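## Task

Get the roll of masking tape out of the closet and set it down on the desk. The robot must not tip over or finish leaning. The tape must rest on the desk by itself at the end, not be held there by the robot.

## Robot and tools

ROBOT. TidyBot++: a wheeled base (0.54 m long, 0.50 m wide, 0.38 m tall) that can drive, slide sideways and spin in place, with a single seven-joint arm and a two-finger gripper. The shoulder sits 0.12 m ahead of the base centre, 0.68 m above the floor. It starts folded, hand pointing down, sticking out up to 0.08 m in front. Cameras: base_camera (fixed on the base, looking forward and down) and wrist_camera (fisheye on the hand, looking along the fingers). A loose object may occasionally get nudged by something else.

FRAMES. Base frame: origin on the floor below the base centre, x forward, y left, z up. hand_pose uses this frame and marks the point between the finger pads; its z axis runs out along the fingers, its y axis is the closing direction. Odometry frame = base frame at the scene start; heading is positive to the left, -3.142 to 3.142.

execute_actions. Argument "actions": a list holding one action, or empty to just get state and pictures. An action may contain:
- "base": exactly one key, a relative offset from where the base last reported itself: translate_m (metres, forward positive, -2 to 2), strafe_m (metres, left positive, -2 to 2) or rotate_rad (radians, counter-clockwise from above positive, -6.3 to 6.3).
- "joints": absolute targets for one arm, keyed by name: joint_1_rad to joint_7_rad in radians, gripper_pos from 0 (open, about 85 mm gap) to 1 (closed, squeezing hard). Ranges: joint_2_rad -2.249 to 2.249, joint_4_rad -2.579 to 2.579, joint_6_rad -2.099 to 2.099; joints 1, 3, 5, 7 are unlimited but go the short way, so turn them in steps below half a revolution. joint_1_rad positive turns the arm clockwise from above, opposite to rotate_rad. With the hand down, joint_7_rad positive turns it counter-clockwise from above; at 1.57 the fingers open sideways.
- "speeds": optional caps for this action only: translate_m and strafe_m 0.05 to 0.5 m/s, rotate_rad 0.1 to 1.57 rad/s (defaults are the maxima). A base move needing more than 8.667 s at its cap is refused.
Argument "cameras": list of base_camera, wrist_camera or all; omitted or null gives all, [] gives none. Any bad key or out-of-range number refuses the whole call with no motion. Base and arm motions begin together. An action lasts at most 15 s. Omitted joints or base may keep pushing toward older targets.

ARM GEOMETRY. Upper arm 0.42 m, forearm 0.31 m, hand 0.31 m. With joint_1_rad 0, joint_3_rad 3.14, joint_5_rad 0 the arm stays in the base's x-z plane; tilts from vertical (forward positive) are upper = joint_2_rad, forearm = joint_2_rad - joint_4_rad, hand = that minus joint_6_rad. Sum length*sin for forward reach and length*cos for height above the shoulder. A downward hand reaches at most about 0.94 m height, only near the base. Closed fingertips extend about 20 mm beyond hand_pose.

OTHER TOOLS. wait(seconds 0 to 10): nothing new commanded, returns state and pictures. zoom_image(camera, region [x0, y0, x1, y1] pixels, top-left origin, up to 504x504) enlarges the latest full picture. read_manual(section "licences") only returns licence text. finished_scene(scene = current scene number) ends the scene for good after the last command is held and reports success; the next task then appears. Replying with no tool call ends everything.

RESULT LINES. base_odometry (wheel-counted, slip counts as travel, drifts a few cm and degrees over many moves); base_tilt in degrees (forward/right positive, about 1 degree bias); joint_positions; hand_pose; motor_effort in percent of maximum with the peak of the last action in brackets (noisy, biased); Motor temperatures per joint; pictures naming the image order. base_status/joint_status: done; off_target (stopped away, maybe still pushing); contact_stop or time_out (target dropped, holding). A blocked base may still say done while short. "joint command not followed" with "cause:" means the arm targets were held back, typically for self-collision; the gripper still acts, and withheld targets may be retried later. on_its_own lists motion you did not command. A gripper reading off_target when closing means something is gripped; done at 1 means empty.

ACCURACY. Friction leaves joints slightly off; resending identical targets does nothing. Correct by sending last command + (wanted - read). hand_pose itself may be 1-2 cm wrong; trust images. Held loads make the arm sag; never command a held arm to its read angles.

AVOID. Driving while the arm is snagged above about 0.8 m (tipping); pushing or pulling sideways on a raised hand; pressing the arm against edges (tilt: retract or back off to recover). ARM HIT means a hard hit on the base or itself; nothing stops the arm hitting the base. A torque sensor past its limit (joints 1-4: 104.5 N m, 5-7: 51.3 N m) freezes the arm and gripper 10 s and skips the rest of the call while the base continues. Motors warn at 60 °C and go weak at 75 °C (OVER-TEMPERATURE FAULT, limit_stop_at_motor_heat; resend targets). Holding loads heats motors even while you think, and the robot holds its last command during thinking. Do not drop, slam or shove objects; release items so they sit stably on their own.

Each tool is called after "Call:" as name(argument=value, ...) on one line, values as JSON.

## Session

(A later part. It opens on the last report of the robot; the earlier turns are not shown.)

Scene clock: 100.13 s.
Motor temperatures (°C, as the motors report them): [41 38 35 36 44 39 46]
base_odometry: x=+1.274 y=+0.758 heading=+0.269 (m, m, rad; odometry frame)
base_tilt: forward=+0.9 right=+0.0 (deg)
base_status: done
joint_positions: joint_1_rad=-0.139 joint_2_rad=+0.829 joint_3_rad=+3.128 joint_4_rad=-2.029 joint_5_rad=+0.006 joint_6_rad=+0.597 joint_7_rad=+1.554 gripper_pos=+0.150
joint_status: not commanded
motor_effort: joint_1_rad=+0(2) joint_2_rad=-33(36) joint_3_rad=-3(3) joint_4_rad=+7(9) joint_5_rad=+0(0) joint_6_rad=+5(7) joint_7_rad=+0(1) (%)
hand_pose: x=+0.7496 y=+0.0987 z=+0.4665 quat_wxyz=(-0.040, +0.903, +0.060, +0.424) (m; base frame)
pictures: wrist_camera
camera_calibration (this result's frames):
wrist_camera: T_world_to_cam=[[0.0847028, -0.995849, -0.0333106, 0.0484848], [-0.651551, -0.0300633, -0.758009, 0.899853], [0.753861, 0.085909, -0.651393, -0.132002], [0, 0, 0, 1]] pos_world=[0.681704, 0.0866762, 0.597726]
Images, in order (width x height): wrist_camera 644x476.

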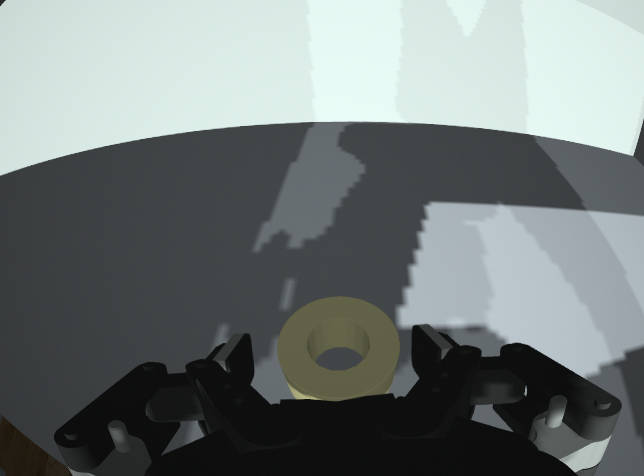

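Call:
execute_actions(actions=[{"joints":{"gripper_pos":1,"joint_2_rad":0.815}}], cameras=["wrist_camera"])

Call:
execute_actions(actions=[{"joints":{"joint_2_rad":0.68,"joint_6_rad":0.45}}], cameras=["wrist_camera"])

Scene clock: 104.73 s.
Motor temperatures (°C, as the motors report them): [41 38 35 36 44 39 46]
base_odometry: x=+1.274 y=+0.758 heading=+0.269 (m, m, rad; odometry frame)
base_tilt: forward=+0.9 right=+0.0 (deg)
base_status: not commanded
joint_positions: joint_1_rad=-0.139 joint_2_rad=+0.822 joint_3_rad=+3.128 joint_4_rad=-2.030 joint_5_rad=+0.006 joint_6_rad=+0.597 joint_7_rad=+1.554 gripper_pos=+0.485
joint_status: gripper_pos off_target (ended at +0.485, target +1.000); the others done
motor_effort: joint_1_rad=+0(2) joint_2_rad=-36(38) joint_3_rad=-2(4) joint_4_rad=+8(9) joint_5_rad=+1(0) joint_6_rad=+7(7) joint_7_rad=+1(0) (%)
hand_pose: x=+0.7507 y=+0.0988 z=+0.4707 quat_wxyz=(-0.040, +0.901, +0.060, +0.427) (m; base frame)
pictures: wrist_camera
camera_calibration (this result's frames):
wrist_camera: T_world_to_cam=[[0.0848266, -0.995827, -0.0336468, 0.0486908], [-0.646823, -0.0293488, -0.762075, 0.902058], [0.757908, 0.0864078, -0.646614, -0.135501], [0, 0, 0, 1]] pos_world=[0.682039, 0.0866703, 0.601458]
Images, in order (width x height): wrist_camera 644x476.

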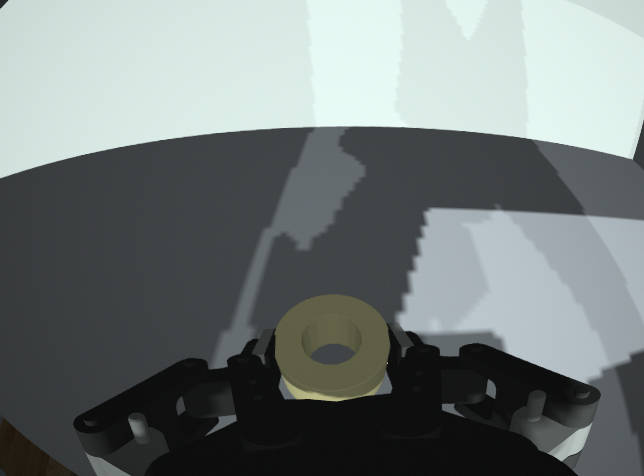

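Scene clock: 105.77 s.
Motor temperatures (°C, as the motors report them): [41 38 35 36 44 39 46]
base_odometry: x=+1.274 y=+0.758 heading=+0.269 (m, m, rad; odometry frame)
base_tilt: forward=+0.9 right=-0.1 (deg)
base_status: not commanded
joint_positions: joint_1_rad=-0.139 joint_2_rad=+0.692 joint_3_rad=+3.128 joint_4_rad=-2.030 joint_5_rad=+0.006 joint_6_rad=+0.491 joint_7_rad=+1.554 gripper_pos=+0.485
joint_status: all done
motor_effort: joint_1_rad=+0(0) joint_2_rad=-36(39) joint_3_rad=-2(2) joint_4_rad=+10(11) joint_5_rad=-1(1) joint_6_rad=+7(7) joint_7_rad=+0(0) (%)
hand_pose: x=+0.7537 y=+0.0990 z=+0.5280 quat_wxyz=(-0.040, +0.896, +0.061, +0.438) (m; base frame)
pictures: wrist_camera
camera_calibration (this result's frames):
wrist_camera: T_world_to_cam=[[0.0863366, -0.995711, -0.0332553, 0.0492797], [-0.62867, -0.0285553, -0.777148, 0.941853], [0.772865, 0.0880029, -0.628439, -0.121741], [0, 0, 0, 1]] pos_world=[0.681949, 0.0866768, 0.657092]
Images, in order (width x height): wrist_camera 644x476.

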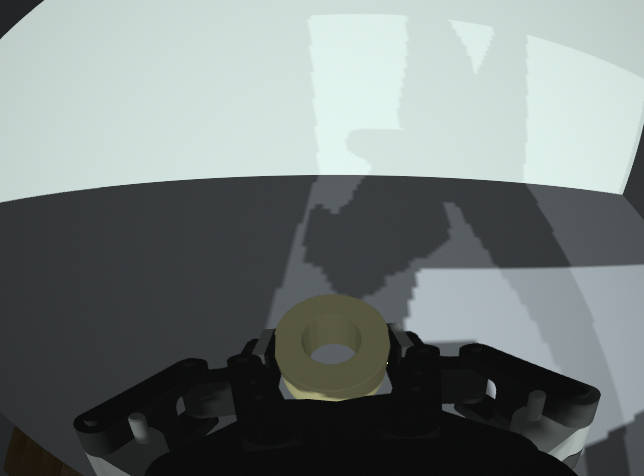

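Call:
execute_actions(actions=[{"base":{"translate_m":-2.0},"joints":{"joint_1_rad":0.03}}], cameras=[])

Call:
execute_actions(actions=[{"base":{"rotate_rad":3.4},"joints":{"joint_2_rad":0.075,"joint_4_rad":-1.6,"joint_6_rad":-0.57},"speeds":{"rotate_rad":1.0}}])

Scene clock: 115.97 s.
Motor temperatures (°C, as the motors report them): [41 38 35 36 44 39 46]
base_odometry: x=-0.654 y=+0.226 heading=+0.269 (m, m, rad; odometry frame)
base_tilt: forward=+0.9 right=+0.1 (deg)
base_status: done
joint_positions: joint_1_rad=+0.030 joint_2_rad=+0.692 joint_3_rad=+3.129 joint_4_rad=-2.034 joint_5_rad=+0.006 joint_6_rad=+0.488 joint_7_rad=+1.554 gripper_pos=+0.485
joint_status: all done
motor_effort: joint_1_rad=+0(4) joint_2_rad=-35(39) joint_3_rad=-2(4) joint_4_rad=+11(12) joint_5_rad=+0(1) joint_6_rad=+7(8) joint_7_rad=+0(0) (%)
hand_pose: x=+0.7589 y=-0.0098 z=+0.5260 quat_wxyz=(-0.003, +0.899, -0.016, +0.437) (m; base frame)
pictures: none
No camera images: the call's "cameras" was empty. Leave "cameras" out to get every camera's image.

Scene clock: 120.37 s.
Motor temperatures (°C, as the motors report them): [41 38 35 36 44 39 46]
base_odometry: x=-0.654 y=+0.226 heading=-2.614 (m, m, rad; odometry frame)
base_tilt: forward=+0.9 right=+0.0 (deg)
base_status: done
joint_positions: joint_1_rad=+0.030 joint_2_rad=+0.092 joint_3_rad=+3.123 joint_4_rad=-1.622 joint_5_rad=+0.006 joint_6_rad=-0.529 joint_7_rad=+1.554 gripper_pos=+0.485
joint_status: all done
motor_effort: joint_1_rad=-1(5) joint_2_rad=-24(39) joint_3_rad=-1(4) joint_4_rad=+19(19) joint_5_rad=+0(0) joint_6_rad=+7(7) joint_7_rad=+1(1) (%)
hand_pose: x=+0.7120 y=-0.0066 z=+0.8624 quat_wxyz=(+0.001, +0.901, -0.011, +0.434) (m; base frame)
pictures: base_camera, wrist_camera
camera_calibration (this result's frames):
wrist_camera: T_world_to_cam=[[-0.0790361, -0.996628, -0.0220243, 0.0668666], [-0.634095, 0.0673091, -0.77032, 1.17115], [0.769206, -0.0469176, -0.637276, 0.139263], [0, 0, 0, 1]] pos_world=[0.640783, -0.00565392, 0.992382]
Images, in order (width x height): base_camera 644x364, wrist_camera 644x476.

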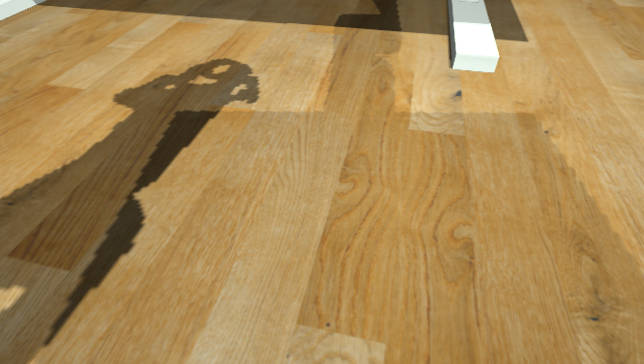

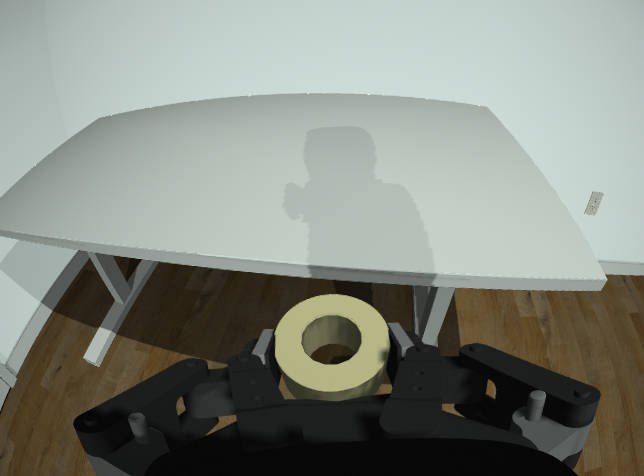

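Call:
execute_actions(actions=[{"base":{"translate_m":0.4}}])

Scene clock: 124.10 s.
Motor temperatures (°C, as the motors report them): [41 38 35 36 44 39 46]
base_odometry: x=-0.999 y=+0.024 heading=-2.614 (m, m, rad; odometry frame)
base_tilt: forward=+0.9 right=+0.0 (deg)
base_status: done
joint_positions: joint_1_rad=+0.030 joint_2_rad=+0.088 joint_3_rad=+3.123 joint_4_rad=-1.621 joint_5_rad=+0.006 joint_6_rad=-0.533 joint_7_rad=+1.554 gripper_pos=+0.485
joint_status: not commanded
motor_effort: joint_1_rad=-1(1) joint_2_rad=-24(29) joint_3_rad=-1(1) joint_4_rad=+19(20) joint_5_rad=-1(0) joint_6_rad=+7(7) joint_7_rad=+1(1) (%)
hand_pose: x=+0.7109 y=-0.0066 z=+0.8638 quat_wxyz=(+0.001, +0.901, -0.011, +0.435) (m; base frame)
pictures: base_camera, wrist_camera
camera_calibration (this result's frames):
wrist_camera: T_world_to_cam=[[-0.0790485, -0.996628, -0.0219811, 0.0667991], [-0.633873, 0.0672701, -0.770506, 1.17154], [0.769387, -0.0469741, -0.637054, 0.140695], [0, 0, 0, 1]] pos_world=[0.639636, -0.00562642, 0.993774]
Images, in order (width x height): base_camera 644x364, wrist_camera 644x476.

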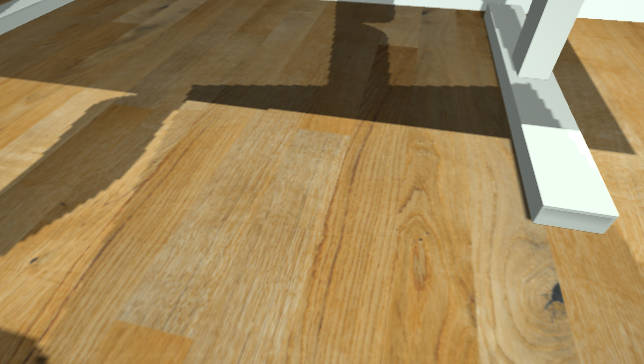

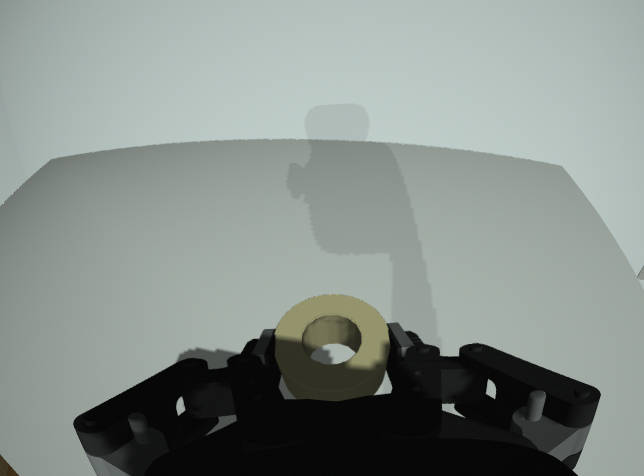

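Call:
execute_actions(actions=[{"joints":{"joint_4_rad":-1.91,"joint_6_rad":-0.24}}], cameras=["wrist_camera"])

Scene clock: 129.63 s.
Motor temperatures (°C, as the motors report them): [41 38 35 36 44 39 46]
base_odometry: x=-0.999 y=+0.024 heading=-2.614 (m, m, rad; odometry frame)
base_tilt: forward=+0.8 right=+0.0 (deg)
base_status: not commanded
joint_positions: joint_1_rad=+0.030 joint_2_rad=+0.088 joint_3_rad=+3.123 joint_4_rad=-1.889 joint_5_rad=+0.006 joint_6_rad=-0.283 joint_7_rad=+1.554 gripper_pos=+0.485
joint_status: all done
motor_effort: joint_1_rad=-1(0) joint_2_rad=-23(25) joint_3_rad=-1(0) joint_4_rad=+18(19) joint_5_rad=+0(0) joint_6_rad=+7(8) joint_7_rad=+1(0) (%)
hand_pose: x=+0.6848 y=-0.0057 z=+0.7785 quat_wxyz=(+0.000, +0.904, -0.011, +0.427) (m; base frame)
pictures: wrist_camera
camera_calibration (this result's frames):
wrist_camera: T_world_to_cam=[[-0.0778632, -0.996738, -0.0212081, 0.0623331], [-0.64766, 0.0667435, -0.759001, 1.08965], [0.757941, -0.0453626, -0.650744, 0.125012], [0, 0, 0, 1]] pos_world=[0.615824, -0.00492634, 0.909719]
Images, in order (width x height): wrist_camera 644x476.

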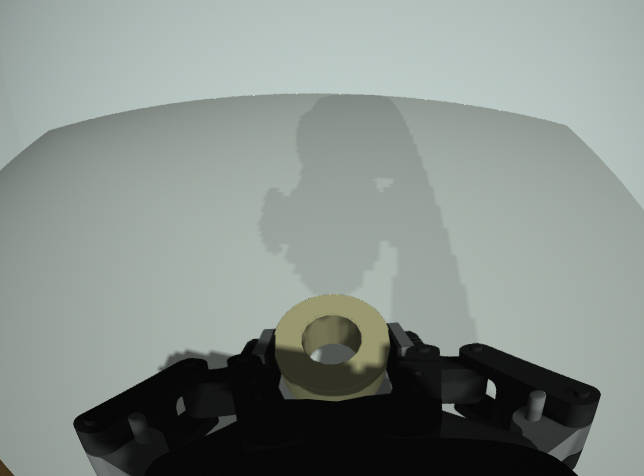

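Call:
execute_actions(actions=[{"joints":{"joint_4_rad":-1.99,"joint_6_rad":-0.16}}], cameras=["wrist_camera"])

Call:
execute_actions(actions=[{"joints":{"joint_4_rad":-2.03,"joint_6_rad":-0.12}}], cameras=["wrist_camera"])

Scene clock: 132.50 s.
Motor temperatures (°C, as the motors report them): [41 38 35 36 44 39 46]
base_odometry: x=-0.999 y=+0.024 heading=-2.614 (m, m, rad; odometry frame)
base_tilt: forward=+0.8 right=+0.0 (deg)
base_status: not commanded
joint_positions: joint_1_rad=+0.030 joint_2_rad=+0.088 joint_3_rad=+3.123 joint_4_rad=-1.973 joint_5_rad=+0.006 joint_6_rad=-0.204 joint_7_rad=+1.554 gripper_pos=+0.485
joint_status: all done
motor_effort: joint_1_rad=+0(0) joint_2_rad=-23(23) joint_3_rad=-1(0) joint_4_rad=+17(19) joint_5_rad=+0(1) joint_6_rad=+7(7) joint_7_rad=+1(1) (%)
hand_pose: x=+0.6722 y=-0.0054 z=+0.7534 quat_wxyz=(+0.000, +0.906, -0.011, +0.424) (m; base frame)
pictures: wrist_camera
camera_calibration (this result's frames):
wrist_camera: T_world_to_cam=[[-0.0775153, -0.996769, -0.0210672, 0.0608197], [-0.651779, 0.066654, -0.755474, 1.06261], [0.754437, -0.0448297, -0.65484, 0.123651], [0, 0, 0, 1]] pos_world=[0.604016, -0.00466089, 0.885029]
Images, in order (width x height): wrist_camera 644x476.

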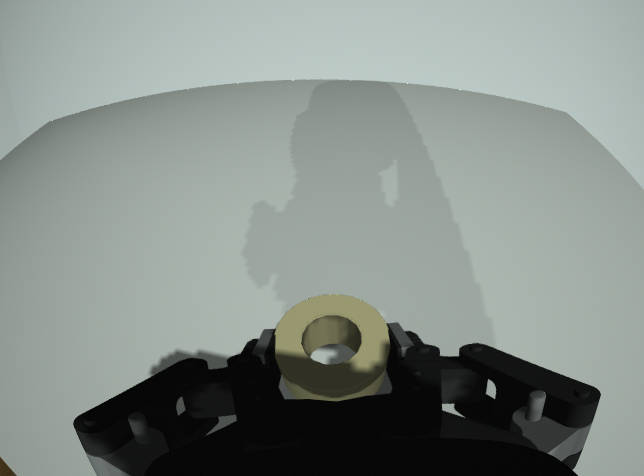

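Scene clock: 133.20 s.
Motor temperatures (°C, as the motors report them): [41 38 35 36 44 39 46]
base_odometry: x=-0.999 y=+0.024 heading=-2.614 (m, m, rad; odometry frame)
base_tilt: forward=+0.8 right=+0.0 (deg)
base_status: not commanded
joint_positions: joint_1_rad=+0.030 joint_2_rad=+0.088 joint_3_rad=+3.123 joint_4_rad=-2.011 joint_5_rad=+0.006 joint_6_rad=-0.163 joint_7_rad=+1.554 gripper_pos=+0.485
joint_status: all done
motor_effort: joint_1_rad=-1(0) joint_2_rad=-22(23) joint_3_rad=-1(1) joint_4_rad=+17(19) joint_5_rad=+0(0) joint_6_rad=+7(8) joint_7_rad=+1(1) (%)
hand_pose: x=+0.6670 y=-0.0052 z=+0.7437 quat_wxyz=(+0.000, +0.905, -0.011, +0.425) (m; base frame)
pictures: wrist_camera
camera_calibration (this result's frames):
wrist_camera: T_world_to_cam=[[-0.0772234, -0.996784, -0.0214028, 0.0604188], [-0.649438, 0.0665784, -0.757494, 1.05177], [0.756483, -0.0445964, -0.652491, 0.118126], [0, 0, 0, 1]] pos_world=[0.598366, -0.0045328, 0.875081]
Images, in order (width x height): wrist_camera 644x476.

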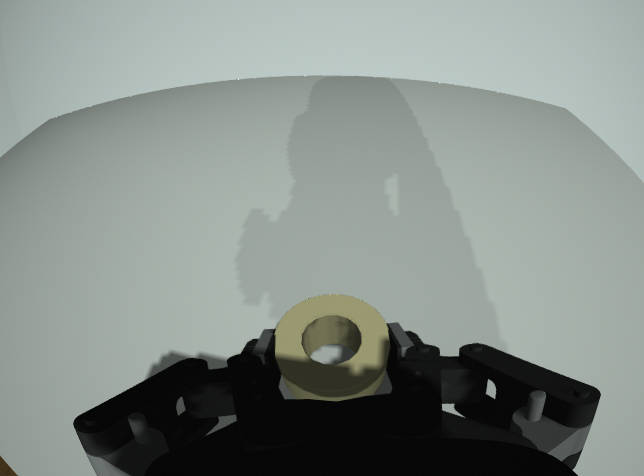

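Call:
execute_actions(actions=[{"joints":{"joint_4_rad":-2.075,"joint_6_rad":-0.07}}], cameras=["wrist_camera"])

Scene clock: 135.53 s.
Motor temperatures (°C, as the motors report them): [41 38 35 36 44 39 46]
base_odometry: x=-0.999 y=+0.024 heading=-2.614 (m, m, rad; odometry frame)
base_tilt: forward=+0.9 right=+0.0 (deg)
base_status: not commanded
joint_positions: joint_1_rad=+0.030 joint_2_rad=+0.088 joint_3_rad=+3.123 joint_4_rad=-2.057 joint_5_rad=+0.006 joint_6_rad=-0.113 joint_7_rad=+1.554 gripper_pos=+0.485
joint_status: all done
motor_effort: joint_1_rad=+0(0) joint_2_rad=-22(23) joint_3_rad=-1(1) joint_4_rad=+17(18) joint_5_rad=+0(0) joint_6_rad=+7(7) joint_7_rad=+0(1) (%)
hand_pose: x=+0.6604 y=-0.0050 z=+0.7327 quat_wxyz=(+0.000, +0.904, -0.010, +0.428) (m; base frame)
pictures: wrist_camera
camera_calibration (this result's frames):
wrist_camera: T_world_to_cam=[[-0.07686, -0.996802, -0.0218695, 0.0599681], [-0.646004, 0.0664948, -0.760433, 1.03903], [0.759455, -0.0443191, -0.649048, 0.111415], [0, 0, 0, 1]] pos_world=[0.591211, -0.00437591, 0.863737]
Images, in order (width x height): wrist_camera 644x476.

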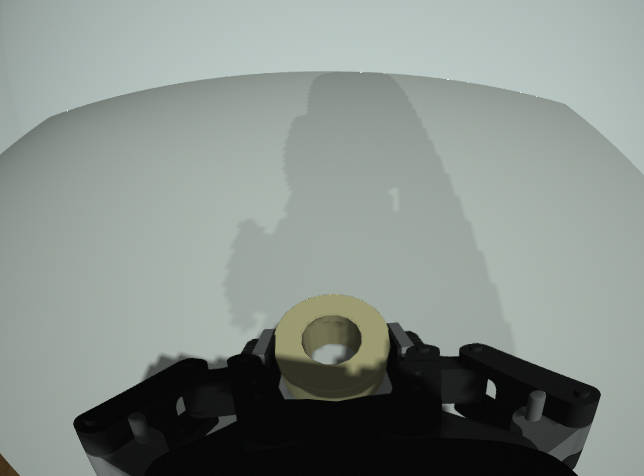

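Call:
execute_actions(actions=[{"joints":{"joint_4_rad":-2.12,"joint_6_rad":-0.03}}], cameras=["wrist_camera"])

Scene clock: 137.20 s.
Motor temperatures (°C, as the motors report them): [41 38 35 36 44 39 46]
base_odometry: x=-0.999 y=+0.024 heading=-2.614 (m, m, rad; odometry frame)
base_tilt: forward=+0.9 right=+0.0 (deg)
base_status: not commanded
joint_positions: joint_1_rad=+0.030 joint_2_rad=+0.085 joint_3_rad=+3.123 joint_4_rad=-2.087 joint_5_rad=+0.006 joint_6_rad=-0.060 joint_7_rad=+1.554 gripper_pos=+0.485
joint_status: all done
motor_effort: joint_1_rad=+0(1) joint_2_rad=-19(22) joint_3_rad=+0(1) joint_4_rad=+15(17) joint_5_rad=+0(0) joint_6_rad=+5(7) joint_7_rad=+1(1) (%)
hand_pose: x=+0.6595 y=-0.0049 z=+0.7321 quat_wxyz=(+0.000, +0.898, -0.010, +0.439) (m; base frame)
pictures: wrist_camera
camera_calibration (this result's frames):
wrist_camera: T_world_to_cam=[[-0.0760213, -0.996825, -0.0236983, 0.0607876], [-0.626011, 0.066214, -0.776998, 1.03685], [0.7761, -0.044233, -0.629057, 0.0861547], [0, 0, 0, 1]] pos_world=[0.586838, -0.00424872, 0.86127]
Images, in order (width x height): wrist_camera 644x476.

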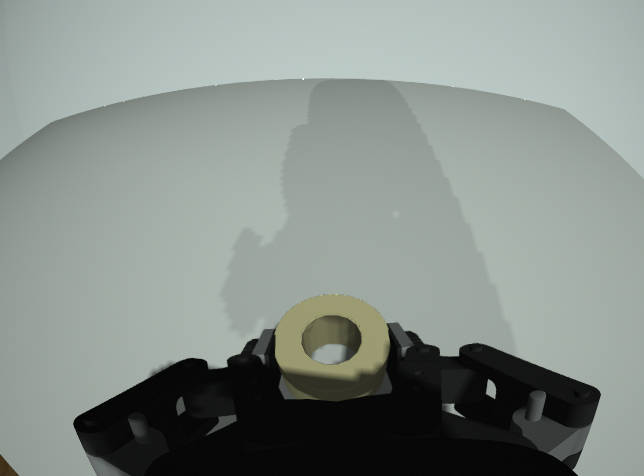

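Contact. Release.

Call:
execute_actions(actions=[{"joints":{"gripper_pos":0,"joint_4_rad":-2.09}}], cameras=[])

Call:
execute_actions(actions=[{"joints":{"joint_2_rad":-0.25,"joint_6_rad":-0.5}}], cameras=["wrist_camera"])

Scene clock: 141.17 s.
Motor temperatures (°C, as the motors report them): [41 38 35 36 44 39 46]
base_odometry: x=-0.999 y=+0.024 heading=-2.614 (m, m, rad; odometry frame)
base_tilt: forward=+0.9 right=+0.1 (deg)
base_status: not commanded
joint_positions: joint_1_rad=+0.030 joint_2_rad=+0.085 joint_3_rad=+3.123 joint_4_rad=-2.086 joint_5_rad=+0.006 joint_6_rad=-0.060 joint_7_rad=+1.554 gripper_pos=+0.000
joint_status: all done
motor_effort: joint_1_rad=-1(0) joint_2_rad=-21(21) joint_3_rad=-1(1) joint_4_rad=+16(17) joint_5_rad=+0(0) joint_6_rad=+7(7) joint_7_rad=+1(1) (%)
hand_pose: x=+0.6596 y=-0.0049 z=+0.7323 quat_wxyz=(+0.000, +0.898, -0.010, +0.439) (m; base frame)
pictures: none
No camera images: the call's "cameras" was empty. Leave "cameras" out to get every camera's image.

Scene clock: 142.60 s.
Motor temperatures (°C, as the motors report them): [41 38 35 36 44 39 46]
base_odometry: x=-0.999 y=+0.024 heading=-2.614 (m, m, rad; odometry frame)
base_tilt: forward=+0.8 right=+0.0 (deg)
base_status: not commanded
joint_positions: joint_1_rad=+0.030 joint_2_rad=-0.237 joint_3_rad=+3.123 joint_4_rad=-2.086 joint_5_rad=+0.006 joint_6_rad=-0.461 joint_7_rad=+1.554 gripper_pos=+0.000
joint_status: all done
motor_effort: joint_1_rad=+0(1) joint_2_rad=-10(22) joint_3_rad=-1(0) joint_4_rad=+18(19) joint_5_rad=+0(0) joint_6_rad=+6(8) joint_7_rad=+1(1) (%)
hand_pose: x=+0.5521 y=-0.0041 z=+0.7942 quat_wxyz=(+0.003, +0.915, -0.010, +0.403) (m; base frame)
pictures: wrist_camera
camera_calibration (this result's frames):
wrist_camera: T_world_to_cam=[[-0.080291, -0.996707, -0.0113196, 0.0474299], [-0.685418, 0.0634528, -0.72538, 1.00967], [0.72371, -0.0504828, -0.688256, 0.28452], [0, 0, 0, 1]] pos_world=[0.489944, -0.0024293, 0.928753]
Images, in order (width x height): wrist_camera 644x476.

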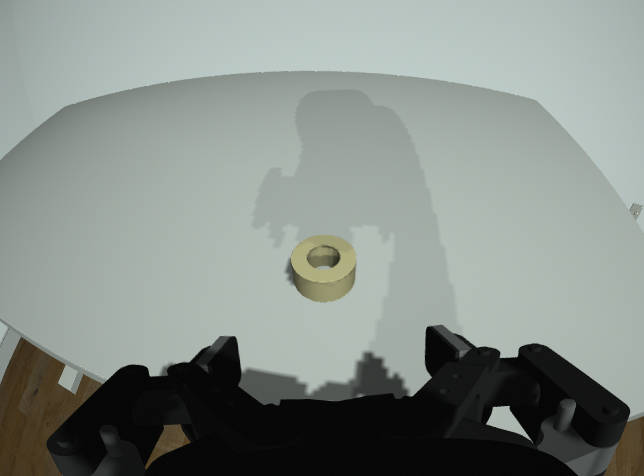

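Call:
finished_scene(scene=1)

The scene is finished: the task was done.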